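## Task

Retrieve the foam block from beneath the workbench and place it inside the steel box. The steel box must end up resting flat on the workbench top with nothing overhanging its edge. No robot may tip over or be left leaning. Anything held in position only by a robot at the end does not count. Finish by releasing everything and backing the robots away.

## Robot and tools

Two mobile robots share the job. stretch (Hello Robot Stretch 3) has one arm that telescopes out to its right side, on a lift that rides up a mast; its gripper moves forward only when the base drives. rby (Rainbow RB-Y1) has two arms, a head and a folding torso (squat, shift, pitch, yaw) on a two-wheeled base. Loose objects may occasionally get nudged by the simulation.

TOOLS. execute_actions takes "actions": a list holding one action or none (empty just reports state and pictures), plus optional "cameras" (names from rby_head_camera, rby_left_wrist_camera, rby_right_wrist_camera, stretch_head_camera, stretch_nav_camera, stretch_wrist_camera, or "all"; [] gives none). The action is a dict keyed by "stretch" and/or "rby"; everything in it starts together. wait takes "seconds" 0 to 10 and reports like an empty call. zoom_image takes "camera" and "region" [x0, y0, x1, y1] in pixels of that camera's latest full image, top-left origin, at most 504 by 504. finished_scene takes "scene", the number of the scene being closed; it is final and reports success. An unknown key or out-of-range number rejects the whole call and nothing moves. If a result reports a stop, later motion calls in the same reply are skipped.

BASE COMMANDS (both robots). "base" holds exactly one of {"translate_m": d}, a straight drive of d metres from the current spot (positive forward), or {"rotate_rad": d}, a turn in place (positive counter-clockwise seen from above). Neither base can slide sideways. stretch: translate -1 to 1, rotate -3.2 to 3.2; it pivots about a point 0.05 m behind its front edge, and its folded footprint sweeps a 0.28 m radius circle. rby: translate -3 to 3, rotate -3.2 to 3.2; optional "speeds" caps translate_m (0.05 to 0.4 m/s) or rotate_rad (0.1 to 1.509 rad/s); a move needing over 8.667 s is rejected. rby's base will keep pushing into furniture, and its bent leg can poke out beyond the front edge.

JOINTS. "joints" always gives absolute targets by name, not offsets. stretch: lift_m 0 to 1.1 (arm height), arm_m 0 to 0.52 (extension), wrist_yaw_rad -1.345 to 4.42 (0 along the arm, 3.0 folded over the base), wrist_pitch_rad -1.57 to 0.451 (negative tips fingers down), wrist_roll_rad -2.911 to 2.911, gripper_m -0.089 to 0.179 (bigger is wider; real gap is somewhat smaller), head_pan_rad -3.953 to 1.73 (-1.57 looks along the arm), head_tilt_rad -1.53 to 0.419. Optional "contact_limits": {"arm_m": effort percent 1 to 100} halts the arm on contact. rby: torso_squat_rad 0 to 1.2, torso_shift_rad -0.3 to 0.6, torso_pitch_rad -0.2 to 1.4, torso_yaw_rad -1.5 to 1.5 (positive left), plus per arm (left_/right_) shoulder_pitch -2.356 to 2.356 (negative raises forward), shoulder_roll (left 0 to 3.141, right -3.141 to 0; away from body), shoulder_yaw -2.094 to 2.094, elbow -2.617 to 0.01 (negative bends), forearm_roll -3.141 to 3.141, wrist_pitch -1.57 to 1.919, hand_roll -2.705 to 2.705, gripper_m 0 to 0.1 (true pad opening); head_pan_rad -0.523 to 0.523, head_tilt_rad -0.35 to 1.57 (positive down). Optional "min_time_s" 0.1 to 8 slows rby's arm and head moves. Combined torso limits: squat+shift <= 1.52; squat-shift+pitch <= 1.57; shift+0.5 pitch-0.4 squat <= 0.7; shift+0.3 pitch-0.5 squat <= 0.39. Omitted joints may keep driving toward old targets.

FRAMES. Each robot reports in its own base frame: origin on the floor between the drive wheels, x forward, y left, z up. stretch's hand_pose is the fingertip meeting point; rby's left_hand and right_hand are midpoints between the pads (fingers along -z, closing along x), and chest is a spine point. Odometry counts wheel turns only, so slip looks like travel. Only images, lidar_m, wrist_depth_mm and head_depth_mm reveal where the robots sit relative to each other.

READINGS. stretch's lidar_m lists 12 distances for 30-degree sectors, first straight ahead then counter-clockwise (4th left, 7th rear, 10th right), in a plane 0.17 m up; "-" means nothing seen. Depth grids are 7x7 medians in mm. base_status and joint_status say how each motion ended: done, off_target (may still be pushing), contact_stop, time_out, torque_fault, limit_stop_at_<name>, not_followed. on_its_own covers uncommanded parts; "held at" is a target, not a position. motor_effort is a percentage with the peak in brackets; base_tilt is in degrees. rby prints motor temperatures; from 65 °C a warning appears, and at 80 °C the arm brakes.

GRASPING. stretch: command gripper_m below the object's width; release by opening at least 0.02 above the contact value. rby: command at least 0.005 m under the width; off_target is then normal. Readings do not confirm a grasp; check the cameras.

HAZARDS. Never press robots together or rby's arms into each other; once bases touch, any further driving is a hard press. For stretch, fold or unfold the wrist only with lift_m between 0.32 and 0.95, wrist_pitch_rad -0.4, roll near 0; keep pitch at -0.5 or lower when yaw is below -0.4. Pushing with the gripper above about 0.45 m, or driving while gripping something fixed, can tip stretch; if it leans, free the gripper, reverse in small steps, drop lift to about 0.2. stretch drives fast only when stowed (lift below 0.30, arm below 0.03, yaw above 2.54). After an rby torso or arm contact_stop, back off arms first, then torso. Heavy loads far forward can tip rby. Avoid drops, slams and torque faults. Between replies the robots keep their last command.

Each tool is called after "Request:" as name(argument=value, ...), one argument or row to a line, values as JSON.

## Session

Request:
execute_actions(
  actions=[],
)

Scene clock: 0.00 s.
Motor temperatures (°C, as the motors report them): left_arm=[29 33 32 35 38 38 35] | right_arm=[34 32 32 32 39 36 36]
stretch.base_odometry: x=+0.000 y=+0.000 heading=+0.000 (m, m, rad; stretch's odometry frame)
stretch.turned_by_wheels: +0.000 (rad since the last result)
stretch.turned_by_imu: +0.000 (rad since the last result)
stretch.base_tilt: forward=+0.4 right=+1.9 (deg)
stretch.lidar_m: 1.67 1.31 0.94 1.24 1.80 2.02 3.98 3.39 3.31 2.24 1.43 1.38
stretch.head_depth_mm: 1927 1985 2011 2025 2023 2066 2017 / 1919 2093 2146 2128 2146 2187 2080 / 1897 2251 2252 2272 2308 2312 2095 / 1866 2293 2349 2298 2268 2227 2046 / 1851 2005 1981 1976 1923 1921 1880 / 1730 1743 1746 1715 1692 1665 1652 / 1564 1551 1517 1532 1495 1492 1485
stretch.base_status: not commanded
stretch.joint_positions: lift_m=+0.601 arm_m=+0.002 wrist_yaw_rad=+3.135 wrist_pitch_rad=-0.440 wrist_roll_rad=+0.004 gripper_m=+0.037 head_pan_rad=-0.003 head_tilt_rad=-0.014
stretch.joint_status: not commanded
stretch.motor_effort: left_wheel=-1 right_wheel=-1 lift_m=+23 arm_m=+0 wrist_yaw_rad=+0 wrist_pitch_rad=+5 wrist_roll_rad=+1 gripper_m=-1 head_pan_rad=+0 head_tilt_rad=+2 (%)
stretch.hand_pose: x=-0.0197 y=+0.0745 z=+0.6089 quat_wxyz=(+0.157, +0.692, +0.152, +0.688) (m; stretch's base frame)
stretch.wrist_depth_mm: - - - - - - 983 / - - - - - - - / - - - - - - - / - - - - - - - / 872 909 - 958 - - - / 779 785 785 839 849 904 921 / 679 704 714 728 771 788 807
rby.base_odometry: x=+0.000 y=+0.000 heading=+0.000 (m, m, rad; rby's odometry frame)
rby.base_status: not commanded
rby.joint_positions: torso_squat_rad=+0.350 torso_shift_rad=+0.001 torso_pitch_rad=+0.001 torso_yaw_rad=+0.000 left_shoulder_pitch_rad=-0.048 left_shoulder_roll_rad=+0.010 left_shoulder_yaw_rad=+0.025 left_elbow_rad=-0.175 left_forearm_roll_rad=+0.019 left_wrist_pitch_rad=-0.004 left_hand_roll_rad=+0.054 left_gripper_m=+0.100 right_shoulder_pitch_rad=-0.023 right_shoulder_roll_rad=-0.044 right_shoulder_yaw_rad=-0.034 right_elbow_rad=-0.266 right_forearm_roll_rad=+0.009 right_wrist_pitch_rad=+0.020 right_hand_roll_rad=+0.041 right_gripper_m=+0.099 head_pan_rad=+0.000 head_tilt_rad=+0.400
rby.joint_status: not commanded
rby.chest: x=-0.2269 y=+0.0008 z=+1.2476 quat_wxyz=(+1.000, -0.001, +0.000, +0.000) (m; rby's base frame)
rby.left_hand: x=-0.1069 y=+0.2278 z=+0.5716 quat_wxyz=(+0.993, +0.000, -0.112, +0.040) (m; rby's base frame)
rby.right_hand: x=-0.0869 y=-0.2567 z=+0.5768 quat_wxyz=(+0.991, -0.027, -0.132, +0.014) (m; rby's base frame)
pictures: rby_head_camera, rby_left_wrist_camera, rby_right_wrist_camera, stretch_head_camera (sideways: a quarter turn clockwise sets it upright), stretch_nav_camera (sideways: a quarter turn counterclockwise sets it upright), stretch_wrist_camera
Images, in order (width x height): rby_head_camera 896x504, rby_left_wrist_camera 644x364, rby_right_wrist_camera 644x364, stretch_head_camera 896x504, stretch_nav_camera 672x504, stretch_wrist_camera 644x364.

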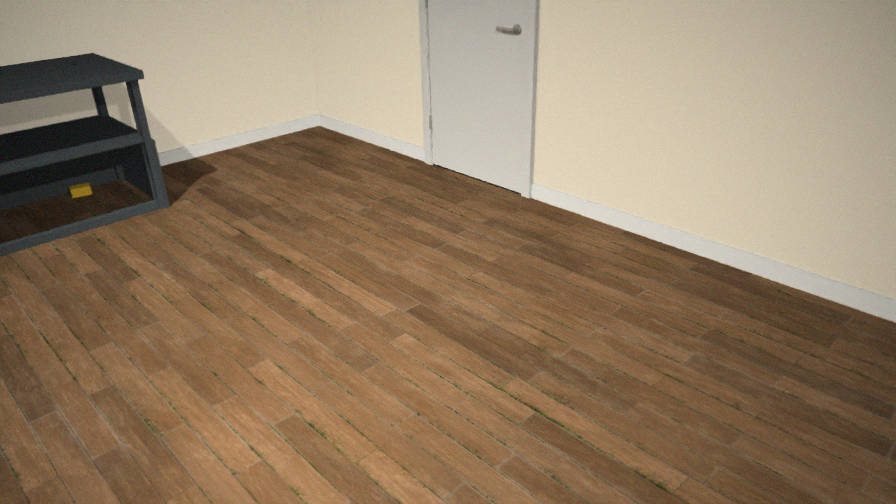

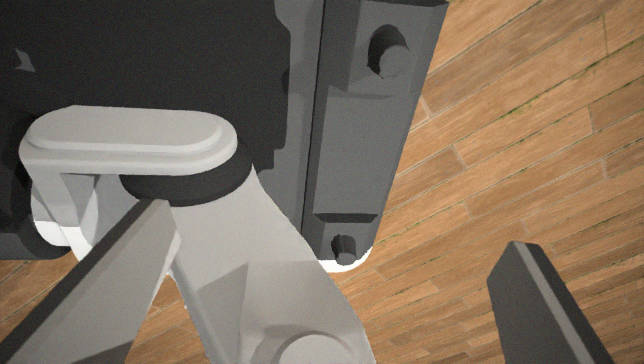

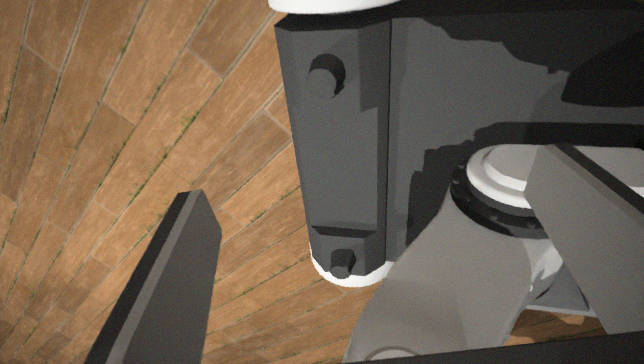

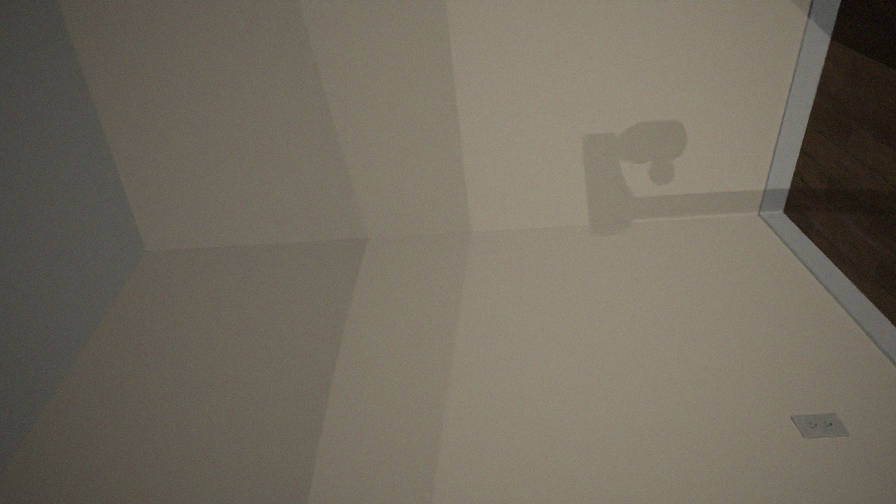

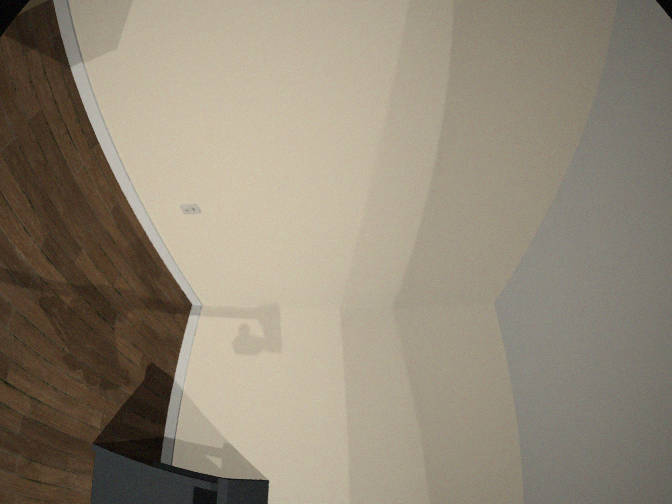

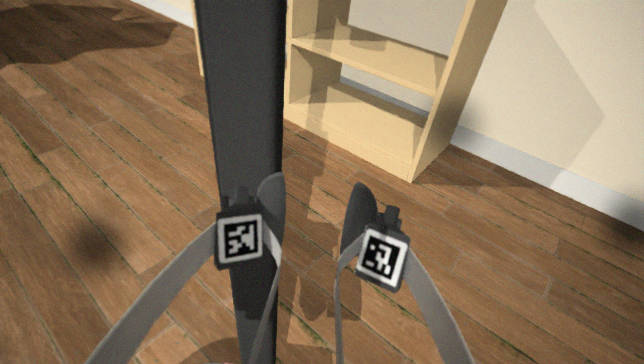

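Request:
execute_actions(
  actions=[
    {"rby":{"base":{"rotate_rad":1.0}},"stretch":{"joints":{"head_pan_rad":-1.6,"head_tilt_rad":-0.5}}},
  ],
  cameras=["rby_head_camera","stretch_nav_camera","stretch_head_camera"],
)

Scene clock: 9.03 s.
Motor temperatures (°C, as the motors report them): left_arm=[29 33 32 35 38 38 35] | right_arm=[34 32 32 32 39 36 36]
stretch.base_odometry: x=+0.000 y=+0.000 heading=+0.000 (m, m, rad; stretch's odometry frame)
stretch.turned_by_wheels: +0.000 (rad since the last result)
stretch.turned_by_imu: +0.002 (rad since the last result)
stretch.base_tilt: forward=+0.4 right=+1.8 (deg)
stretch.lidar_m: 1.66 1.31 0.94 1.24 1.80 2.23 2.25 3.39 3.31 2.23 1.44 1.37
stretch.head_depth_mm: 2728 2929 3219 2639 1948 1549 1277 / 2911 3159 3344 2652 1963 1542 1278 / 3106 3302 3532 2690 1951 1543 1285 / 3228 3496 3679 2690 1989 1560 1278 / 2996 3246 3265 2467 1963 1564 1279 / 2589 2777 2362 2481 1982 1573 1298 / 2319 2455 2126 2102 1980 1564 1292
stretch.base_status: not commanded
stretch.joint_positions: lift_m=+0.601 arm_m=+0.002 wrist_yaw_rad=+3.135 wrist_pitch_rad=-0.440 wrist_roll_rad=+0.004 gripper_m=+0.037 head_pan_rad=-1.593 head_tilt_rad=-0.494
stretch.joint_status: all done
stretch.motor_effort: left_wheel=+0(1) right_wheel=-1(1) lift_m=+23(23) arm_m=+0(0) wrist_yaw_rad=+0(0) wrist_pitch_rad=+5(5) wrist_roll_rad=+0(0) gripper_m=+0(0) head_pan_rad=-3(34) head_tilt_rad=-2(22) (%)
stretch.hand_pose: x=-0.0197 y=+0.0745 z=+0.6089 quat_wxyz=(+0.157, +0.692, +0.152, +0.688) (m; stretch's base frame)
stretch.wrist_depth_mm: - - - - - - 984 / - - - - - - - / - - - - - - - / - - - - - - - / 892 898 - 965 - - - / 769 792 795 845 845 905 915 / 685 708 708 733 760 799 806
rby.base_odometry: x=+0.000 y=+0.000 heading=+1.000 (m, m, rad; rby's odometry frame)
rby.base_status: done
rby.joint_positions: torso_squat_rad=+0.350 torso_shift_rad=+0.001 torso_pitch_rad=+0.001 torso_yaw_rad=+0.000 left_shoulder_pitch_rad=-0.048 left_shoulder_roll_rad=+0.010 left_shoulder_yaw_rad=+0.025 left_elbow_rad=-0.175 left_forearm_roll_rad=+0.019 left_wrist_pitch_rad=-0.004 left_hand_roll_rad=+0.054 left_gripper_m=+0.100 right_shoulder_pitch_rad=-0.023 right_shoulder_roll_rad=-0.044 right_shoulder_yaw_rad=-0.034 right_elbow_rad=-0.266 right_forearm_roll_rad=+0.009 right_wrist_pitch_rad=+0.020 right_hand_roll_rad=+0.041 right_gripper_m=+0.099 head_pan_rad=+0.000 head_tilt_rad=+0.400
rby.joint_status: not commanded
rby.chest: x=-0.2269 y=+0.0008 z=+1.2476 quat_wxyz=(+1.000, -0.001, +0.000, +0.000) (m; rby's base frame)
rby.left_hand: x=-0.1069 y=+0.2278 z=+0.5716 quat_wxyz=(+0.993, +0.000, -0.112, +0.040) (m; rby's base frame)
rby.right_hand: x=-0.0869 y=-0.2567 z=+0.5768 quat_wxyz=(+0.991, -0.027, -0.132, +0.014) (m; rby's base frame)
pictures: rby_head_camera, stretch_head_camera (sideways: a quarter turn clockwise sets it upright), stretch_nav_camera (sideways: a quarter turn counterclockwise sets it upright)
Images, in order (width x height): rby_head_camera 896x504, stretch_head_camera 896x504, stretch_nav_camera 672x504.

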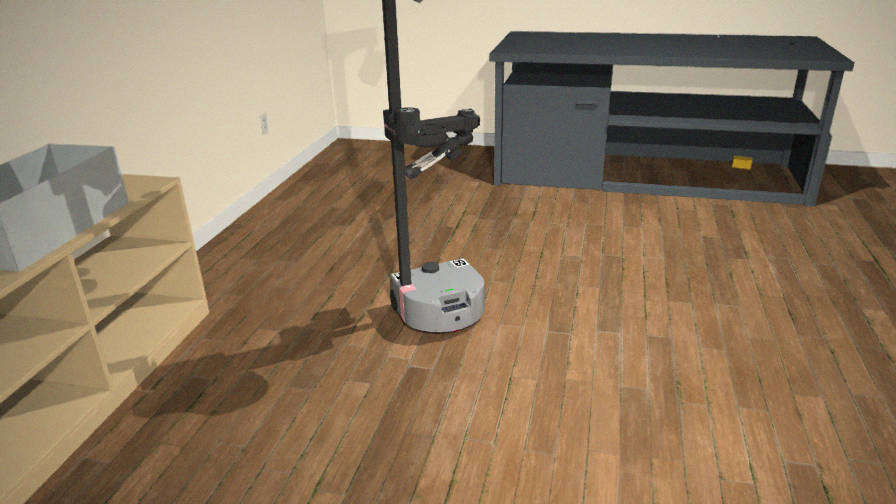

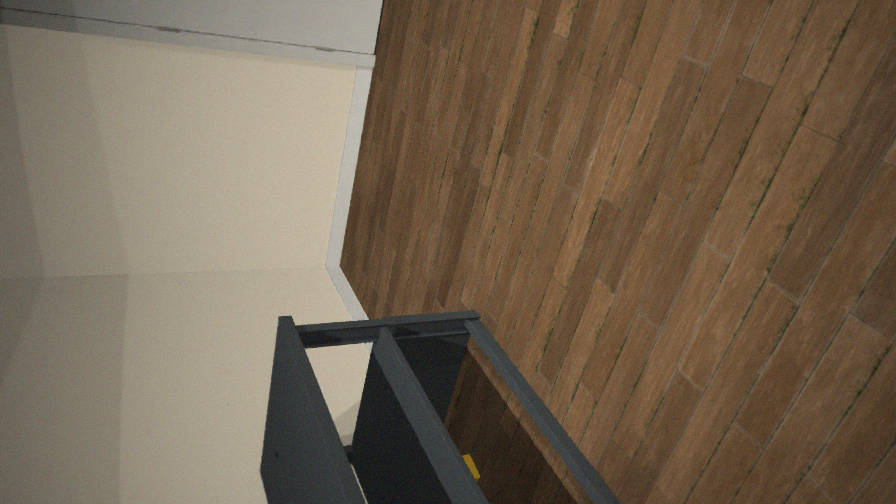

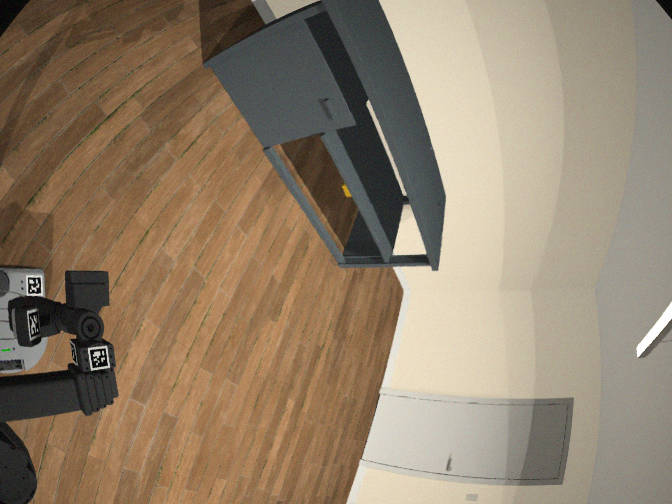

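Request:
execute_actions(
  actions=[
    {"rby":{"base":{"rotate_rad":0.6}},"stretch":{"base":{"rotate_rad":-1.51},"joints":{"lift_m":0.25,"head_pan_rad":0}}},
  ],
  cameras=["rby_head_camera"],
)

Request:
execute_actions(
  actions=[
    {"stretch":{"base":{"translate_m":1.0}}},
  ],
  cameras=[],
)

Request:
execute_actions(
  actions=[
    {"stretch":{"base":{"translate_m":0.69}}},
  ],
  cameras=[],
)

Request:
execute_actions(
  actions=[
    {"stretch":{"base":{"rotate_rad":2.46},"joints":{"head_pan_rad":-1.57,"head_tilt_rad":-0.9}}},
  ],
  cameras=["stretch_nav_camera","stretch_head_camera"],
)

Scene clock: 26.13 s.
Motor temperatures (°C, as the motors report them): left_arm=[29 33 32 35 38 38 35] | right_arm=[34 32 32 32 39 36 36]
stretch.base_odometry: x=+0.000 y=+0.000 heading=-1.510 (m, m, rad; stretch's odometry frame)
stretch.turned_by_wheels: -1.510 (rad since the last result)
stretch.turned_by_imu: -1.515 (rad since the last result)
stretch.base_tilt: forward=+0.4 right=+1.9 (deg)
stretch.lidar_m: 2.23 1.42 1.38 1.58 1.30 0.94 1.24 1.71 2.10 4.06 3.33 3.31
stretch.head_depth_mm: 2795 2956 3252 2684 1950 1538 1276 / 2957 3227 3449 2658 1950 1535 1282 / 3181 3496 3734 2656 1955 1569 1278 / 3031 3224 3505 2496 1967 1569 1288 / 2675 2856 2526 2480 1990 1562 1280 / 2394 2536 2133 2210 1988 1563 1293 / 2156 2288 1941 1950 1992 1572 1303
stretch.base_status: done
stretch.joint_positions: lift_m=+0.250 arm_m=+0.002 wrist_yaw_rad=+3.135 wrist_pitch_rad=-0.440 wrist_roll_rad=+0.004 gripper_m=+0.037 head_pan_rad=-0.007 head_tilt_rad=-0.494
stretch.joint_status: all done
stretch.motor_effort: left_wheel=+1(4) right_wheel=-3(7) lift_m=+16(18) arm_m=+1(1) wrist_yaw_rad=-1(1) wrist_pitch_rad=+5(5) wrist_roll_rad=+0(0) gripper_m=+0(0) head_pan_rad=+2(36) head_tilt_rad=-3(3) (%)
stretch.hand_pose: x=-0.0197 y=+0.0745 z=+0.2582 quat_wxyz=(+0.157, +0.692, +0.152, +0.688) (m; stretch's base frame)
stretch.wrist_depth_mm: 979 - - - - - - / 807 851 - 956 - - - / 639 670 683 737 775 827 881 / 526 549 564 608 632 659 695 / 467 - - - 527 539 567 / - - - - 452 461 478 / - - - - 391 402 412
rby.base_odometry: x=+0.000 y=+0.000 heading=+1.599 (m, m, rad; rby's odometry frame)
rby.base_status: done
rby.joint_positions: torso_squat_rad=+0.350 torso_shift_rad=+0.001 torso_pitch_rad=+0.001 torso_yaw_rad=+0.000 left_shoulder_pitch_rad=-0.048 left_shoulder_roll_rad=+0.010 left_shoulder_yaw_rad=+0.025 left_elbow_rad=-0.175 left_forearm_roll_rad=+0.019 left_wrist_pitch_rad=-0.004 left_hand_roll_rad=+0.054 left_gripper_m=+0.100 right_shoulder_pitch_rad=-0.023 right_shoulder_roll_rad=-0.044 right_shoulder_yaw_rad=-0.034 right_elbow_rad=-0.266 right_forearm_roll_rad=+0.009 right_wrist_pitch_rad=+0.020 right_hand_roll_rad=+0.041 right_gripper_m=+0.099 head_pan_rad=+0.000 head_tilt_rad=+0.400
rby.joint_status: not commanded
rby.chest: x=-0.2269 y=+0.0008 z=+1.2476 quat_wxyz=(+1.000, -0.001, +0.000, +0.000) (m; rby's base frame)
rby.left_hand: x=-0.1069 y=+0.2278 z=+0.5716 quat_wxyz=(+0.993, +0.000, -0.112, +0.040) (m; rby's base frame)
rby.right_hand: x=-0.0869 y=-0.2567 z=+0.5768 quat_wxyz=(+0.991, -0.027, -0.132, +0.014) (m; rby's base frame)
pictures: rby_head_camera
Images, in order (width x height): rby_head_camera 896x504.

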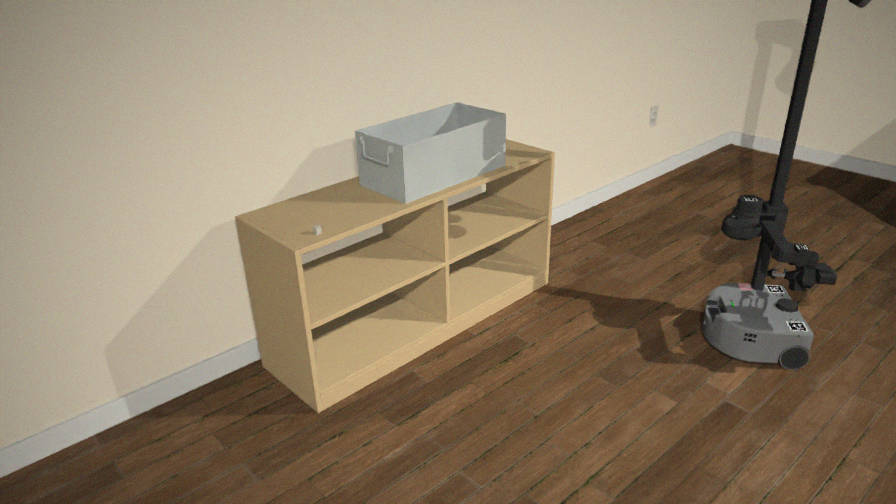

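Scene clock: 31.13 s.
Motor temperatures (°C, as the motors report them): left_arm=[29 33 32 35 38 38 35] | right_arm=[34 32 32 32 39 36 36]
stretch.base_odometry: x=+0.061 y=-0.998 heading=-1.510 (m, m, rad; stretch's odometry frame)
stretch.turned_by_wheels: +0.000 (rad since the last result)
stretch.turned_by_imu: -0.002 (rad since the last result)
stretch.base_tilt: forward=+0.4 right=+1.9 (deg)
stretch.lidar_m: 1.25 1.43 0.78 0.86 2.06 2.05 1.90 2.92 2.60 3.16 2.58 2.56
stretch.head_depth_mm: 2174 2345 2526 2610 1924 1550 1271 / 2305 2489 2681 2669 1966 1537 1267 / 2406 2626 2821 2696 1971 1542 1287 / 2120 2303 2510 1434 1663 1541 1279 / 1880 2023 2129 1289 1441 1554 1290 / 1674 1781 1856 1098 1342 1479 1273 / 1524 1605 1622 1102 1260 1127 1301
stretch.base_status: done
stretch.joint_positions: lift_m=+0.250 arm_m=+0.002 wrist_yaw_rad=+3.135 wrist_pitch_rad=-0.440 wrist_roll_rad=+0.004 gripper_m=+0.037 head_pan_rad=-0.007 head_tilt_rad=-0.495
stretch.joint_status: not commanded
stretch.motor_effort: left_wheel=+1(7) right_wheel=-3(3) lift_m=+16(16) arm_m=-1(0) wrist_yaw_rad=-1(1) wrist_pitch_rad=+5(4) wrist_roll_rad=+0(0) gripper_m=+0(0) head_pan_rad=+3(3) head_tilt_rad=-3(3) (%)
stretch.hand_pose: x=-0.0197 y=+0.0745 z=+0.2582 quat_wxyz=(+0.157, +0.692, +0.152, +0.688) (m; stretch's base frame)
stretch.wrist_depth_mm: - - - - 857 706 880 / 810 866 - 977 897 741 - / 639 668 683 738 775 771 882 / 529 555 556 617 626 663 671 / 471 - - - 527 544 570 / - - - - 456 460 483 / - - - - 393 403 415
rby.base_odometry: x=+0.000 y=+0.000 heading=+1.599 (m, m, rad; rby's odometry frame)
rby.base_status: not commanded
rby.joint_positions: torso_squat_rad=+0.350 torso_shift_rad=+0.001 torso_pitch_rad=+0.001 torso_yaw_rad=+0.000 left_shoulder_pitch_rad=-0.048 left_shoulder_roll_rad=+0.010 left_shoulder_yaw_rad=+0.025 left_elbow_rad=-0.175 left_forearm_roll_rad=+0.019 left_wrist_pitch_rad=-0.004 left_hand_roll_rad=+0.054 left_gripper_m=+0.100 right_shoulder_pitch_rad=-0.023 right_shoulder_roll_rad=-0.044 right_shoulder_yaw_rad=-0.034 right_elbow_rad=-0.266 right_forearm_roll_rad=+0.009 right_wrist_pitch_rad=+0.020 right_hand_roll_rad=+0.041 right_gripper_m=+0.099 head_pan_rad=+0.000 head_tilt_rad=+0.400
rby.joint_status: not commanded
rby.chest: x=-0.2269 y=+0.0008 z=+1.2476 quat_wxyz=(+1.000, -0.001, +0.000, +0.000) (m; rby's base frame)
rby.left_hand: x=-0.1069 y=+0.2278 z=+0.5716 quat_wxyz=(+0.993, +0.000, -0.112, +0.040) (m; rby's base frame)
rby.right_hand: x=-0.0869 y=-0.2567 z=+0.5768 quat_wxyz=(+0.991, -0.027, -0.132, +0.014) (m; rby's base frame)
pictures: none
No camera images: the call's "cameras" was empty. Leave "cameras" out to get every camera's image.

Scene clock: 35.23 s.
Motor temperatures (°C, as the motors report them): left_arm=[29 33 32 35 38 38 35] | right_arm=[34 32 32 32 39 36 36]
stretch.base_odometry: x=+0.103 y=-1.687 heading=-1.510 (m, m, rad; stretch's odometry frame)
stretch.turned_by_wheels: +0.000 (rad since the last result)
stretch.turned_by_imu: -0.001 (rad since the last result)
stretch.base_tilt: forward=+0.4 right=+1.9 (deg)
stretch.lidar_m: 0.56 0.90 0.99 0.75 0.73 2.57 2.57 3.07 3.49 2.53 2.05 2.07
stretch.head_depth_mm: 1747 1879 2037 2201 1966 1539 1277 / 1842 1980 2150 2343 1951 1538 1277 / 1727 1890 2118 2325 1961 1460 1256 / 1500 1624 1767 1930 1909 641 876 / 1317 1421 1522 1659 791 623 556 / 1183 1263 1347 1443 795 627 516 / 1065 1130 1201 1236 799 629 517
stretch.base_status: done
stretch.joint_positions: lift_m=+0.250 arm_m=+0.002 wrist_yaw_rad=+3.135 wrist_pitch_rad=-0.440 wrist_roll_rad=+0.004 gripper_m=+0.037 head_pan_rad=-0.007 head_tilt_rad=-0.495
stretch.joint_status: not commanded
stretch.motor_effort: left_wheel=+1(7) right_wheel=-3(6) lift_m=+16(16) arm_m=+0(0) wrist_yaw_rad=+0(1) wrist_pitch_rad=+5(5) wrist_roll_rad=+0(0) gripper_m=-1(1) head_pan_rad=+3(3) head_tilt_rad=-3(2) (%)
stretch.hand_pose: x=-0.0197 y=+0.0745 z=+0.2582 quat_wxyz=(+0.157, +0.692, +0.152, +0.688) (m; stretch's base frame)
stretch.wrist_depth_mm: - 950 - 889 - 891 755 / 804 839 - 925 - 951 799 / 644 675 685 738 777 829 827 / 521 547 561 580 623 659 689 / 465 - - - 482 538 567 / - - - - 451 429 483 / - - - - 392 404 382
rby.base_odometry: x=+0.000 y=+0.000 heading=+1.599 (m, m, rad; rby's odometry frame)
rby.base_status: not commanded
rby.joint_positions: torso_squat_rad=+0.350 torso_shift_rad=+0.001 torso_pitch_rad=+0.001 torso_yaw_rad=+0.000 left_shoulder_pitch_rad=-0.048 left_shoulder_roll_rad=+0.010 left_shoulder_yaw_rad=+0.025 left_elbow_rad=-0.175 left_forearm_roll_rad=+0.019 left_wrist_pitch_rad=-0.004 left_hand_roll_rad=+0.054 left_gripper_m=+0.100 right_shoulder_pitch_rad=-0.023 right_shoulder_roll_rad=-0.044 right_shoulder_yaw_rad=-0.034 right_elbow_rad=-0.266 right_forearm_roll_rad=+0.009 right_wrist_pitch_rad=+0.020 right_hand_roll_rad=+0.041 right_gripper_m=+0.099 head_pan_rad=+0.000 head_tilt_rad=+0.400
rby.joint_status: not commanded
rby.chest: x=-0.2269 y=+0.0008 z=+1.2476 quat_wxyz=(+1.000, -0.001, +0.000, +0.000) (m; rby's base frame)
rby.left_hand: x=-0.1069 y=+0.2278 z=+0.5716 quat_wxyz=(+0.993, +0.000, -0.112, +0.040) (m; rby's base frame)
rby.right_hand: x=-0.0869 y=-0.2567 z=+0.5768 quat_wxyz=(+0.991, -0.027, -0.132, +0.014) (m; rby's base frame)
pictures: none
No camera images: the call's "cameras" was empty. Leave "cameras" out to get every camera's image.

Scene clock: 38.07 s.
Motor temperatures (°C, as the motors report them): left_arm=[29 33 32 35 38 38 35] | right_arm=[34 32 32 32 39 36 36]
stretch.base_odometry: x=+0.103 y=-1.687 heading=+0.950 (m, m, rad; stretch's odometry frame)
stretch.turned_by_wheels: +2.460 (rad since the last result)
stretch.turned_by_imu: +2.462 (rad since the last result)
stretch.base_tilt: forward=+0.4 right=+1.9 (deg)
stretch.lidar_m: 1.25 2.57 3.34 3.06 2.97 2.13 2.04 0.56 0.72 0.99 0.88 0.70
stretch.head_depth_mm: 945 957 772 643 576 1142 1109 / 929 960 769 641 569 1149 1114 / 926 956 768 641 564 876 1141 / 919 952 764 641 563 879 1139 / 910 948 767 641 561 875 1101 / 898 949 764 640 550 856 1098 / 895 948 763 640 550 858 1101
stretch.base_status: done
stretch.joint_positions: lift_m=+0.250 arm_m=+0.002 wrist_yaw_rad=+3.135 wrist_pitch_rad=-0.440 wrist_roll_rad=+0.004 gripper_m=+0.037 head_pan_rad=-1.563 head_tilt_rad=-0.889
stretch.joint_status: all done
stretch.motor_effort: left_wheel=-1(6) right_wheel=+1(9) lift_m=+16(16) arm_m=+1(0) wrist_yaw_rad=+0(1) wrist_pitch_rad=+5(5) wrist_roll_rad=+0(0) gripper_m=+0(1) head_pan_rad=-3(32) head_tilt_rad=-4(23) (%)
stretch.hand_pose: x=-0.0197 y=+0.0744 z=+0.2582 quat_wxyz=(+0.157, +0.692, +0.152, +0.688) (m; stretch's base frame)
stretch.wrist_depth_mm: - - - - - - - / 803 853 - 985 - - - / 634 657 697 741 780 841 890 / 528 549 566 610 625 663 688 / 468 - - - 530 552 564 / - - - - 450 460 479 / - - - - 390 403 416
rby.base_odometry: x=+0.000 y=+0.000 heading=+1.599 (m, m, rad; rby's odometry frame)
rby.base_status: not commanded
rby.joint_positions: torso_squat_rad=+0.350 torso_shift_rad=+0.001 torso_pitch_rad=+0.001 torso_yaw_rad=+0.000 left_shoulder_pitch_rad=-0.048 left_shoulder_roll_rad=+0.010 left_shoulder_yaw_rad=+0.025 left_elbow_rad=-0.175 left_forearm_roll_rad=+0.019 left_wrist_pitch_rad=-0.004 left_hand_roll_rad=+0.054 left_gripper_m=+0.100 right_shoulder_pitch_rad=-0.023 right_shoulder_roll_rad=-0.044 right_shoulder_yaw_rad=-0.034 right_elbow_rad=-0.266 right_forearm_roll_rad=+0.009 right_wrist_pitch_rad=+0.020 right_hand_roll_rad=+0.041 right_gripper_m=+0.099 head_pan_rad=+0.000 head_tilt_rad=+0.400
rby.joint_status: not commanded
rby.chest: x=-0.2269 y=+0.0008 z=+1.2476 quat_wxyz=(+1.000, -0.001, +0.000, +0.000) (m; rby's base frame)
rby.left_hand: x=-0.1069 y=+0.2278 z=+0.5716 quat_wxyz=(+0.993, +0.000, -0.112, +0.040) (m; rby's base frame)
rby.right_hand: x=-0.0869 y=-0.2567 z=+0.5768 quat_wxyz=(+0.991, -0.027, -0.132, +0.014) (m; rby's base frame)
pictures: stretch_head_camera (sideways: a quarter turn clockwise sets it upright), stretch_nav_camera (sideways: a quarter turn counterclockwise sets it upright)
Images, in order (width x height): stretch_head_camera 896x504, stretch_nav_camera 672x504.

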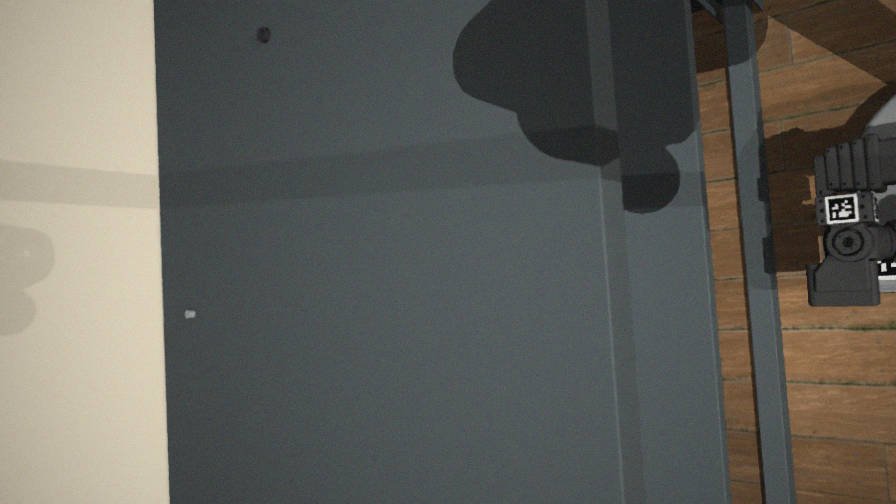

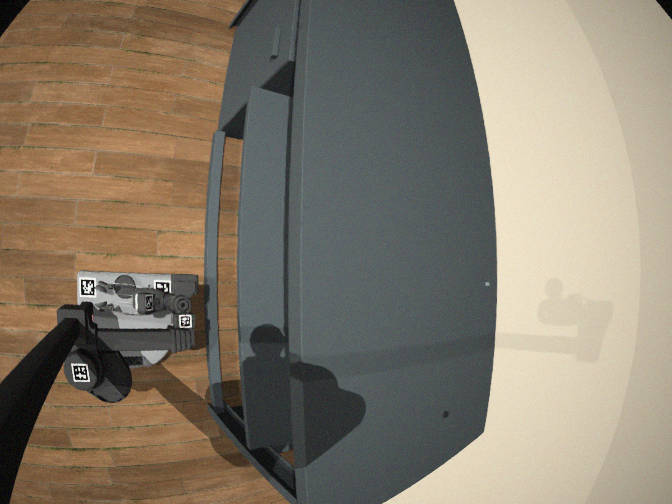

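Request:
execute_actions(
  actions=[
    {"rby":{"base":{"rotate_rad":-0.33}},"stretch":{"joints":{"lift_m":0.33}}},
  ],
  cameras=[],
)

Request:
execute_actions(
  actions=[
    {"rby":{"base":{"translate_m":1.85}},"stretch":{"joints":{"wrist_yaw_rad":1.57,"gripper_m":0.17}}},
  ],
  cameras=[],
)

Request:
execute_actions(
  actions=[
    {"rby":{"base":{"rotate_rad":1.1},"joints":{"head_tilt_rad":0.7}},"stretch":{"joints":{"lift_m":0.12,"wrist_pitch_rad":-0.2}}},
  ],
  cameras=[],
)

Request:
execute_actions(
  actions=[
    {"stretch":{"joints":{"wrist_yaw_rad":0}}},
  ],
  cameras=["rby_head_camera","stretch_wrist_camera"],
)

Scene clock: 54.83 s.
Motor temperatures (°C, as the motors report them): left_arm=[29 33 32 35 38 38 35] | right_arm=[34 32 32 32 39 36 36]
stretch.base_odometry: x=+0.103 y=-1.687 heading=+0.950 (m, m, rad; stretch's odometry frame)
stretch.turned_by_wheels: +0.000 (rad since the last result)
stretch.turned_by_imu: +0.001 (rad since the last result)
stretch.base_tilt: forward=+0.4 right=+1.9 (deg)
stretch.lidar_m: 1.25 2.57 3.33 3.12 2.97 2.13 2.05 0.56 0.72 0.99 0.88 0.70
stretch.head_depth_mm: 939 958 771 644 575 1154 1098 / 935 957 771 642 568 1141 1124 / 923 950 770 642 565 874 1150 / 922 956 763 642 562 878 - / 911 951 766 639 562 869 1091 / 904 949 766 640 551 860 1100 / 898 945 763 640 549 854 1100
stretch.base_status: not commanded
stretch.joint_positions: lift_m=+0.330 arm_m=+0.002 wrist_yaw_rad=+3.135 wrist_pitch_rad=-0.440 wrist_roll_rad=+0.004 gripper_m=+0.037 head_pan_rad=-1.563 head_tilt_rad=-0.889
stretch.joint_status: all done
stretch.motor_effort: left_wheel=-2(1) right_wheel=+0(1) lift_m=+30(31) arm_m=+0(0) wrist_yaw_rad=-1(0) wrist_pitch_rad=+5(5) wrist_roll_rad=+0(1) gripper_m=+0(0) head_pan_rad=-3(3) head_tilt_rad=-4(4) (%)
stretch.hand_pose: x=-0.0197 y=+0.0744 z=+0.3374 quat_wxyz=(+0.157, +0.692, +0.152, +0.688) (m; stretch's base frame)
stretch.wrist_depth_mm: - - - - - - - / 979 - - - - - - / 773 816 834 897 929 - - / 647 670 676 742 753 791 842 / 549 568 - 604 651 657 679 / 481 - - - 537 561 580 / - - - - 470 490 508
rby.base_odometry: x=+0.000 y=+0.000 heading=+1.270 (m, m, rad; rby's odometry frame)
rby.base_status: done
rby.joint_positions: torso_squat_rad=+0.350 torso_shift_rad=+0.001 torso_pitch_rad=+0.001 torso_yaw_rad=+0.000 left_shoulder_pitch_rad=-0.048 left_shoulder_roll_rad=+0.010 left_shoulder_yaw_rad=+0.025 left_elbow_rad=-0.175 left_forearm_roll_rad=+0.019 left_wrist_pitch_rad=-0.004 left_hand_roll_rad=+0.054 left_gripper_m=+0.100 right_shoulder_pitch_rad=-0.023 right_shoulder_roll_rad=-0.044 right_shoulder_yaw_rad=-0.034 right_elbow_rad=-0.266 right_forearm_roll_rad=+0.009 right_wrist_pitch_rad=+0.020 right_hand_roll_rad=+0.041 right_gripper_m=+0.099 head_pan_rad=+0.000 head_tilt_rad=+0.400
rby.joint_status: not commanded
rby.chest: x=-0.2269 y=+0.0008 z=+1.2476 quat_wxyz=(+1.000, -0.001, +0.000, +0.000) (m; rby's base frame)
rby.left_hand: x=-0.1069 y=+0.2278 z=+0.5716 quat_wxyz=(+0.993, +0.000, -0.112, +0.040) (m; rby's base frame)
rby.right_hand: x=-0.0869 y=-0.2567 z=+0.5768 quat_wxyz=(+0.991, -0.027, -0.132, +0.014) (m; rby's base frame)
pictures: none
No camera images: the call's "cameras" was empty. Leave "cameras" out to get every camera's image.

Scene clock: 60.80 s.
Motor temperatures (°C, as the motors report them): left_arm=[29 33 32 35 38 38 35] | right_arm=[34 32 32 32 39 36 36]
stretch.base_odometry: x=+0.103 y=-1.687 heading=+0.950 (m, m, rad; stretch's odometry frame)
stretch.turned_by_wheels: +0.000 (rad since the last result)
stretch.turned_by_imu: +0.001 (rad since the last result)
stretch.base_tilt: forward=+0.4 right=+1.8 (deg)
stretch.lidar_m: 1.25 2.47 2.04 4.79 2.95 2.13 2.05 0.56 0.72 0.99 0.88 0.70
stretch.head_depth_mm: 945 960 771 645 576 1151 1099 / 936 956 769 642 569 1145 1119 / 926 957 770 641 564 875 - / 919 953 770 642 564 877 - / 910 950 767 641 559 873 1120 / 901 948 767 641 552 858 1102 / 895 948 763 638 549 859 1101
stretch.base_status: not commanded
stretch.joint_positions: lift_m=+0.330 arm_m=+0.002 wrist_yaw_rad=+1.573 wrist_pitch_rad=-0.440 wrist_roll_rad=+0.004 gripper_m=+0.170 head_pan_rad=-1.563 head_tilt_rad=-0.889
stretch.joint_status: all done
stretch.motor_effort: left_wheel=-1(2) right_wheel=+0(1) lift_m=+30(30) arm_m=-1(1) wrist_yaw_rad=-4(6) wrist_pitch_rad=+5(5) wrist_roll_rad=+0(0) gripper_m=+0(97) head_pan_rad=-3(3) head_tilt_rad=-4(3) (%)
stretch.hand_pose: x=+0.2002 y=-0.1468 z=+0.3374 quat_wxyz=(+0.596, +0.598, -0.379, +0.378) (m; stretch's base frame)
stretch.wrist_depth_mm: - - - - 809 491 216 / 977 - - - 767 542 529 / 772 804 860 903 714 600 592 / 636 672 687 721 689 682 647 / 557 567 588 599 604 675 679 / 469 494 509 526 522 537 585 / 423 437 447 463 453 486 501
rby.base_odometry: x=+0.548 y=+1.767 heading=+1.270 (m, m, rad; rby's odometry frame)
rby.base_status: done
rby.joint_positions: torso_squat_rad=+0.350 torso_shift_rad=+0.001 torso_pitch_rad=+0.001 torso_yaw_rad=+0.000 left_shoulder_pitch_rad=-0.048 left_shoulder_roll_rad=+0.010 left_shoulder_yaw_rad=+0.025 left_elbow_rad=-0.175 left_forearm_roll_rad=+0.019 left_wrist_pitch_rad=-0.004 left_hand_roll_rad=+0.054 left_gripper_m=+0.100 right_shoulder_pitch_rad=-0.023 right_shoulder_roll_rad=-0.044 right_shoulder_yaw_rad=-0.034 right_elbow_rad=-0.266 right_forearm_roll_rad=+0.009 right_wrist_pitch_rad=+0.020 right_hand_roll_rad=+0.041 right_gripper_m=+0.099 head_pan_rad=+0.000 head_tilt_rad=+0.400
rby.joint_status: not commanded
rby.chest: x=-0.2269 y=+0.0008 z=+1.2476 quat_wxyz=(+1.000, -0.001, +0.001, +0.000) (m; rby's base frame)
rby.left_hand: x=-0.1068 y=+0.2278 z=+0.5716 quat_wxyz=(+0.993, +0.000, -0.112, +0.040) (m; rby's base frame)
rby.right_hand: x=-0.0869 y=-0.2567 z=+0.5768 quat_wxyz=(+0.991, -0.027, -0.132, +0.014) (m; rby's base frame)
pictures: none
No camera images: the call's "cameras" was empty. Leave "cameras" out to get every camera's image.

Scene clock: 64.10 s.
Motor temperatures (°C, as the motors report them): left_arm=[29 33 32 35 38 38 35] | right_arm=[34 32 32 32 39 36 36]
stretch.base_odometry: x=+0.103 y=-1.687 heading=+0.950 (m, m, rad; stretch's odometry frame)
stretch.turned_by_wheels: +0.000 (rad since the last result)
stretch.turned_by_imu: +0.001 (rad since the last result)
stretch.base_tilt: forward=+0.4 right=+1.8 (deg)
stretch.lidar_m: 2.57 2.09 1.86 4.80 2.96 2.13 2.05 0.56 0.72 0.99 0.88 0.70
stretch.head_depth_mm: 942 956 771 644 575 1155 1100 / 932 954 768 643 569 1150 1112 / 923 952 770 643 562 881 1128 / 921 958 768 642 563 874 1138 / 914 953 766 641 561 873 1117 / 903 951 766 638 551 859 1108 / 897 949 763 640 549 858 1101
stretch.base_status: not commanded
stretch.joint_positions: lift_m=+0.120 arm_m=+0.002 wrist_yaw_rad=+1.573 wrist_pitch_rad=-0.223 wrist_roll_rad=+0.004 gripper_m=+0.170 head_pan_rad=-1.563 head_tilt_rad=-0.889
stretch.joint_status: all done
stretch.motor_effort: left_wheel=-1(2) right_wheel=+1(1) lift_m=+16(26) arm_m=+0(0) wrist_yaw_rad=-4(4) wrist_pitch_rad=+7(8) wrist_roll_rad=+0(1) gripper_m=+1(0) head_pan_rad=-3(3) head_tilt_rad=-5(4) (%)
stretch.hand_pose: x=+0.2232 y=-0.1467 z=+0.1790 quat_wxyz=(+0.552, +0.554, -0.441, +0.441) (m; stretch's base frame)
stretch.wrist_depth_mm: - - - - 828 482 475 / - - - - 743 515 507 / 660 705 787 854 701 548 548 / 499 531 552 592 593 594 589 / 406 415 429 459 452 528 545 / 321 340 351 367 383 346 426 / 281 286 297 309 321 284 350
rby.base_odometry: x=+0.548 y=+1.767 heading=+2.370 (m, m, rad; rby's odometry frame)
rby.base_status: done
rby.joint_positions: torso_squat_rad=+0.350 torso_shift_rad=+0.001 torso_pitch_rad=+0.001 torso_yaw_rad=+0.000 left_shoulder_pitch_rad=-0.048 left_shoulder_roll_rad=+0.010 left_shoulder_yaw_rad=+0.025 left_elbow_rad=-0.175 left_forearm_roll_rad=+0.019 left_wrist_pitch_rad=-0.004 left_hand_roll_rad=+0.054 left_gripper_m=+0.100 right_shoulder_pitch_rad=-0.023 right_shoulder_roll_rad=-0.044 right_shoulder_yaw_rad=-0.034 right_elbow_rad=-0.266 right_forearm_roll_rad=+0.009 right_wrist_pitch_rad=+0.020 right_hand_roll_rad=+0.041 right_gripper_m=+0.099 head_pan_rad=+0.000 head_tilt_rad=+0.700
rby.joint_status: all done
rby.chest: x=-0.2269 y=+0.0008 z=+1.2476 quat_wxyz=(+1.000, -0.001, +0.001, +0.000) (m; rby's base frame)
rby.left_hand: x=-0.1068 y=+0.2278 z=+0.5716 quat_wxyz=(+0.993, +0.000, -0.112, +0.040) (m; rby's base frame)
rby.right_hand: x=-0.0869 y=-0.2567 z=+0.5768 quat_wxyz=(+0.991, -0.027, -0.132, +0.014) (m; rby's base frame)
pictures: none
No camera images: the call's "cameras" was empty. Leave "cameras" out to get every camera's image.

Scene clock: 65.90 s.
Motor temperatures (°C, as the motors report them): left_arm=[29 33 32 35 38 38 35] | right_arm=[34 32 32 32 39 36 36]
stretch.base_odometry: x=+0.103 y=-1.687 heading=+0.950 (m, m, rad; stretch's odometry frame)
stretch.turned_by_wheels: +0.000 (rad since the last result)
stretch.turned_by_imu: +0.000 (rad since the last result)
stretch.base_tilt: forward=+0.4 right=+1.8 (deg)
stretch.lidar_m: 1.25 2.10 1.85 4.78 2.95 2.12 2.05 0.56 0.72 0.99 0.88 0.70
stretch.head_depth_mm: 941 955 771 643 576 1148 1095 / 938 956 771 643 569 1147 1107 / 923 957 767 642 563 879 1115 / 918 953 764 643 562 878 1120 / 915 949 766 640 561 875 1101 / 903 947 766 642 551 860 1095 / 895 947 763 640 551 853 1097
stretch.base_status: not commanded
stretch.joint_positions: lift_m=+0.120 arm_m=+0.002 wrist_yaw_rad=+0.003 wrist_pitch_rad=-0.223 wrist_roll_rad=+0.004 gripper_m=+0.170 head_pan_rad=-1.563 head_tilt_rad=-0.889
stretch.joint_status: all done
stretch.motor_effort: left_wheel=-2(2) right_wheel=+1(0) lift_m=+16(16) arm_m=+0(0) wrist_yaw_rad=-4(5) wrist_pitch_rad=+7(7) wrist_roll_rad=+0(0) gripper_m=+0(1) head_pan_rad=-3(3) head_tilt_rad=-5(4) (%)
stretch.hand_pose: x=-0.0207 y=-0.3918 z=+0.1790 quat_wxyz=(+0.702, +0.080, -0.704, -0.078) (m; stretch's base frame)
stretch.wrist_depth_mm: 699 685 687 691 668 662 620 / 742 737 738 732 711 699 611 / 660 708 750 786 766 775 597 / 501 537 559 603 647 702 581 / 403 409 436 459 485 536 522 / 318 339 353 369 389 386 436 / 279 290 300 309 325 332 352
rby.base_odometry: x=+0.548 y=+1.767 heading=+2.370 (m, m, rad; rby's odometry frame)
rby.base_status: not commanded
rby.joint_positions: torso_squat_rad=+0.350 torso_shift_rad=+0.001 torso_pitch_rad=+0.001 torso_yaw_rad=+0.000 left_shoulder_pitch_rad=-0.048 left_shoulder_roll_rad=+0.010 left_shoulder_yaw_rad=+0.025 left_elbow_rad=-0.175 left_forearm_roll_rad=+0.019 left_wrist_pitch_rad=-0.004 left_hand_roll_rad=+0.054 left_gripper_m=+0.100 right_shoulder_pitch_rad=-0.023 right_shoulder_roll_rad=-0.044 right_shoulder_yaw_rad=-0.034 right_elbow_rad=-0.266 right_forearm_roll_rad=+0.009 right_wrist_pitch_rad=+0.020 right_hand_roll_rad=+0.041 right_gripper_m=+0.099 head_pan_rad=+0.000 head_tilt_rad=+0.700
rby.joint_status: not commanded
rby.chest: x=-0.2269 y=+0.0008 z=+1.2476 quat_wxyz=(+1.000, -0.001, +0.001, +0.000) (m; rby's base frame)
rby.left_hand: x=-0.1068 y=+0.2278 z=+0.5716 quat_wxyz=(+0.993, +0.000, -0.112, +0.040) (m; rby's base frame)
rby.right_hand: x=-0.0869 y=-0.2567 z=+0.5768 quat_wxyz=(+0.991, -0.027, -0.132, +0.014) (m; rby's base frame)
pictures: rby_head_camera, stretch_wrist_camera
Images, in order (width x height): rby_head_camera 896x504, stretch_wrist_camera 644x364.

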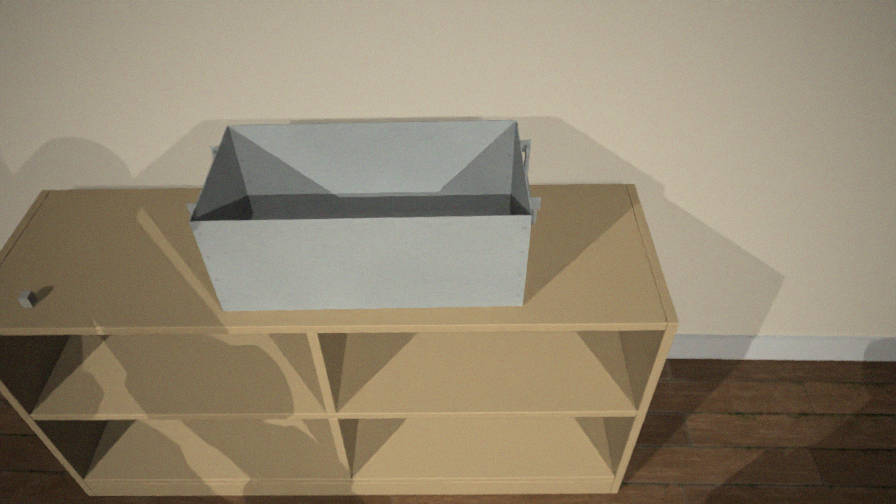

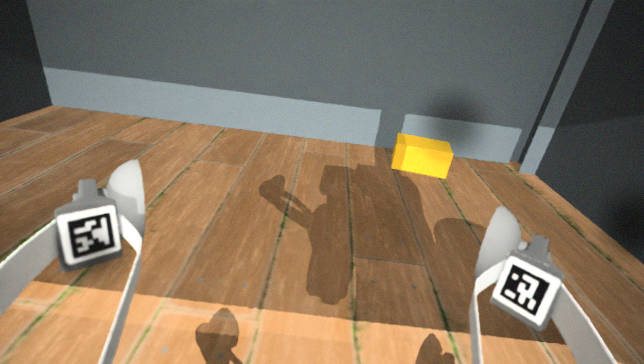

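Request:
execute_actions(
  actions=[
    {"rby":{"base":{"rotate_rad":1.59}},"stretch":{"base":{"translate_m":-0.19},"joints":{"arm_m":0.25,"lift_m":0.06}}},
  ],
  cameras=["stretch_wrist_camera"],
)

Request:
execute_actions(
  actions=[
    {"rby":{"base":{"translate_m":0.15},"joints":{"torso_squat_rad":0.1,"torso_pitch_rad":0.3,"left_shoulder_pitch_rad":-1.1,"left_elbow_rad":-0.8,"left_wrist_pitch_rad":1.6,"left_hand_roll_rad":1.57,"left_shoulder_roll_rad":0.3,"right_shoulder_pitch_rad":-1.1,"right_elbow_rad":-0.8,"right_wrist_pitch_rad":1.6,"right_hand_roll_rad":1.57,"right_shoulder_roll_rad":-0.3,"head_tilt_rad":0.5}}},
  ],
  cameras=[],
)

Scene clock: 81.10 s.
Motor temperatures (°C, as the motors report them): left_arm=[29 33 32 35 38 38 35] | right_arm=[34 32 32 32 39 36 36]
stretch.base_odometry: x=-0.007 y=-1.841 heading=+0.950 (m, m, rad; stretch's odometry frame)
stretch.turned_by_wheels: +0.000 (rad since the last result)
stretch.turned_by_imu: +0.003 (rad since the last result)
stretch.base_tilt: forward=+0.4 right=+2.0 (deg)
stretch.lidar_m: 1.26 2.03 2.19 4.80 2.68 1.93 1.86 0.43 0.42 0.99 1.03 0.88
stretch.head_depth_mm: 941 1076 770 644 577 977 1105 / 932 954 768 644 573 1073 1117 / 924 956 770 641 563 872 1111 / 920 950 766 642 563 872 1124 / 913 952 765 641 563 874 1104 / 903 948 764 640 554 874 1099 / 896 950 763 638 549 859 1097
stretch.base_status: done
stretch.joint_positions: lift_m=+0.073 arm_m=+0.250 wrist_yaw_rad=+0.001 wrist_pitch_rad=-0.222 wrist_roll_rad=+0.004 gripper_m=+0.170 head_pan_rad=-1.563 head_tilt_rad=-0.889
stretch.joint_status: lift_m contact_stop (moved -0.047 of -0.060); the others done
stretch.on_its_own: lift_m is slack since a contact_stop, until your next command for it (your +0.060 is given up)
stretch.motor_effort: left_wheel=-1(5) right_wheel=+1(1) lift_m=+23(38) arm_m=+4(14) wrist_yaw_rad=-1(4) wrist_pitch_rad=+7(40) wrist_roll_rad=+0(0) gripper_m=+0(0) head_pan_rad=-2(3) head_tilt_rad=-4(4) (%)
stretch.hand_pose: x=-0.0213 y=-0.6392 z=+0.1322 quat_wxyz=(+0.702, +0.079, -0.704, -0.079) (m; stretch's base frame)
stretch.wrist_depth_mm: 465 459 454 458 451 445 378 / 501 491 493 485 486 476 371 / 519 524 534 518 518 491 364 / 407 441 454 421 521 487 353 / - 338 355 376 396 430 344 / 262 278 291 304 316 319 323 / 230 238 245 253 266 274 290
rby.base_odometry: x=+0.548 y=+1.767 heading=-2.323 (m, m, rad; rby's odometry frame)
rby.base_status: done
rby.joint_positions: torso_squat_rad=+0.350 torso_shift_rad=+0.001 torso_pitch_rad=+0.001 torso_yaw_rad=+0.000 left_shoulder_pitch_rad=-0.048 left_shoulder_roll_rad=+0.010 left_shoulder_yaw_rad=+0.025 left_elbow_rad=-0.175 left_forearm_roll_rad=+0.019 left_wrist_pitch_rad=-0.004 left_hand_roll_rad=+0.054 left_gripper_m=+0.100 right_shoulder_pitch_rad=-0.023 right_shoulder_roll_rad=-0.044 right_shoulder_yaw_rad=-0.034 right_elbow_rad=-0.266 right_forearm_roll_rad=+0.009 right_wrist_pitch_rad=+0.020 right_hand_roll_rad=+0.041 right_gripper_m=+0.099 head_pan_rad=+0.000 head_tilt_rad=+0.700
rby.joint_status: not commanded
rby.chest: x=-0.2269 y=+0.0008 z=+1.2476 quat_wxyz=(+1.000, -0.001, +0.000, +0.000) (m; rby's base frame)
rby.left_hand: x=-0.1069 y=+0.2278 z=+0.5716 quat_wxyz=(+0.993, +0.000, -0.112, +0.040) (m; rby's base frame)
rby.right_hand: x=-0.0869 y=-0.2567 z=+0.5768 quat_wxyz=(+0.991, -0.027, -0.132, +0.014) (m; rby's base frame)
pictures: stretch_wrist_camera
ARM HIT: stretch's arm struck its own base hard.
Images, in order (width x height): stretch_wrist_camera 644x364.

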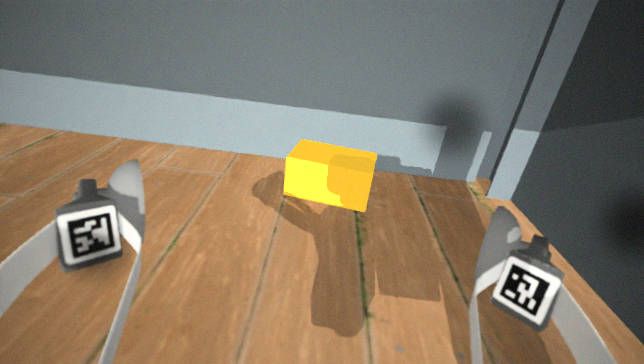

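not run: a stop came earlier in this reply.

Request:
execute_actions(
  actions=[
    {"stretch":{"joints":{"arm_m":0.44,"lift_m":0.03,"wrist_pitch_rad":-0.42}},"rby":{"base":{"translate_m":0.15},"joints":{"torso_squat_rad":0.1,"torso_pitch_rad":0.3,"left_shoulder_pitch_rad":-1.1,"left_elbow_rad":-0.8,"left_wrist_pitch_rad":1.6,"left_hand_roll_rad":1.57,"left_shoulder_roll_rad":0.3,"right_shoulder_pitch_rad":-1.1,"right_elbow_rad":-0.8,"right_wrist_pitch_rad":1.6,"right_hand_roll_rad":1.57,"right_shoulder_roll_rad":-0.3,"head_tilt_rad":0.5}}},
  ],
  cameras=["stretch_wrist_camera"],
)

Scene clock: 99.00 s.
Motor temperatures (°C, as the motors report them): left_arm=[29 33 32 35 38 38 35] | right_arm=[34 32 32 32 39 36 36]
stretch.base_odometry: x=-0.007 y=-1.841 heading=+0.950 (m, m, rad; stretch's odometry frame)
stretch.turned_by_wheels: +0.000 (rad since the last result)
stretch.turned_by_imu: +0.001 (rad since the last result)
stretch.base_tilt: forward=+0.4 right=+1.9 (deg)
stretch.lidar_m: 1.26 2.11 2.20 4.77 2.69 1.94 1.86 0.43 0.42 0.99 1.02 0.87
stretch.head_depth_mm: 942 1078 770 644 576 970 1100 / 936 954 767 641 572 1068 1111 / 926 949 763 644 565 877 1121 / 918 952 766 641 564 875 1113 / 914 957 763 641 562 879 1105 / 901 947 764 639 553 875 1101 / 894 949 763 641 550 855 1097
stretch.base_status: not commanded
stretch.joint_positions: lift_m=+0.030 arm_m=+0.440 wrist_yaw_rad=+0.001 wrist_pitch_rad=-0.433 wrist_roll_rad=+0.004 gripper_m=+0.170 head_pan_rad=-1.563 head_tilt_rad=-0.889
stretch.joint_status: all done
stretch.motor_effort: left_wheel=-1(1) right_wheel=+1(1) lift_m=+16(18) arm_m=+3(3) wrist_yaw_rad=-1(1) wrist_pitch_rad=+4(7) wrist_roll_rad=+1(0) gripper_m=-1(1) head_pan_rad=-3(3) head_tilt_rad=-5(5) (%)
stretch.hand_pose: x=-0.0214 y=-0.8071 z=+0.0398 quat_wxyz=(+0.690, +0.152, -0.692, -0.152) (m; stretch's base frame)
stretch.wrist_depth_mm: 300 296 290 288 281 275 272 / 320 320 322 300 303 305 305 / 263 275 284 212 219 328 326 / 220 232 235 231 235 273 289 / - 194 200 208 217 233 237 / 162 167 174 180 186 184 202 / 145 149 152 158 162 167 174
rby.base_odometry: x=+0.445 y=+1.657 heading=-2.323 (m, m, rad; rby's odometry frame)
rby.base_status: done
rby.joint_positions: torso_squat_rad=+0.100 torso_shift_rad=+0.001 torso_pitch_rad=+0.300 torso_yaw_rad=+0.000 left_shoulder_pitch_rad=-1.100 left_shoulder_roll_rad=+0.300 left_shoulder_yaw_rad=+0.025 left_elbow_rad=-0.800 left_forearm_roll_rad=+0.019 left_wrist_pitch_rad=+1.600 left_hand_roll_rad=+1.570 left_gripper_m=+0.100 right_shoulder_pitch_rad=-1.100 right_shoulder_roll_rad=-0.300 right_shoulder_yaw_rad=-0.034 right_elbow_rad=-0.800 right_forearm_roll_rad=+0.009 right_wrist_pitch_rad=+1.600 right_hand_roll_rad=+1.570 right_gripper_m=+0.099 head_pan_rad=+0.000 head_tilt_rad=+0.500
rby.joint_status: all done
rby.chest: x=-0.1358 y=+0.0008 z=+1.2726 quat_wxyz=(+0.989, -0.001, +0.149, +0.000) (m; rby's base frame)
rby.left_hand: x=+0.3652 y=+0.2775 z=+0.9295 quat_wxyz=(+0.743, +0.094, -0.090, +0.657) (m; rby's base frame)
rby.right_hand: x=+0.3659 y=-0.2835 z=+0.9321 quat_wxyz=(+0.659, -0.099, +0.102, +0.739) (m; rby's base frame)
pictures: stretch_wrist_camera
Images, in order (width x height): stretch_wrist_camera 644x364.

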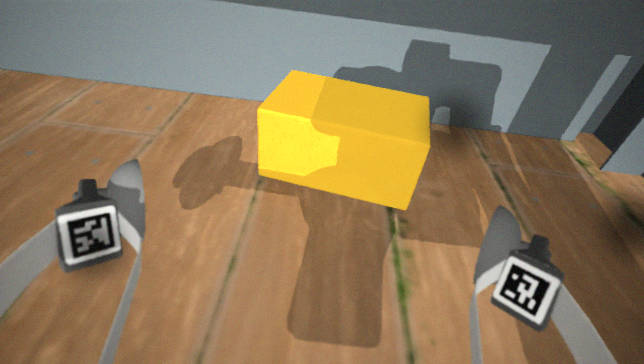

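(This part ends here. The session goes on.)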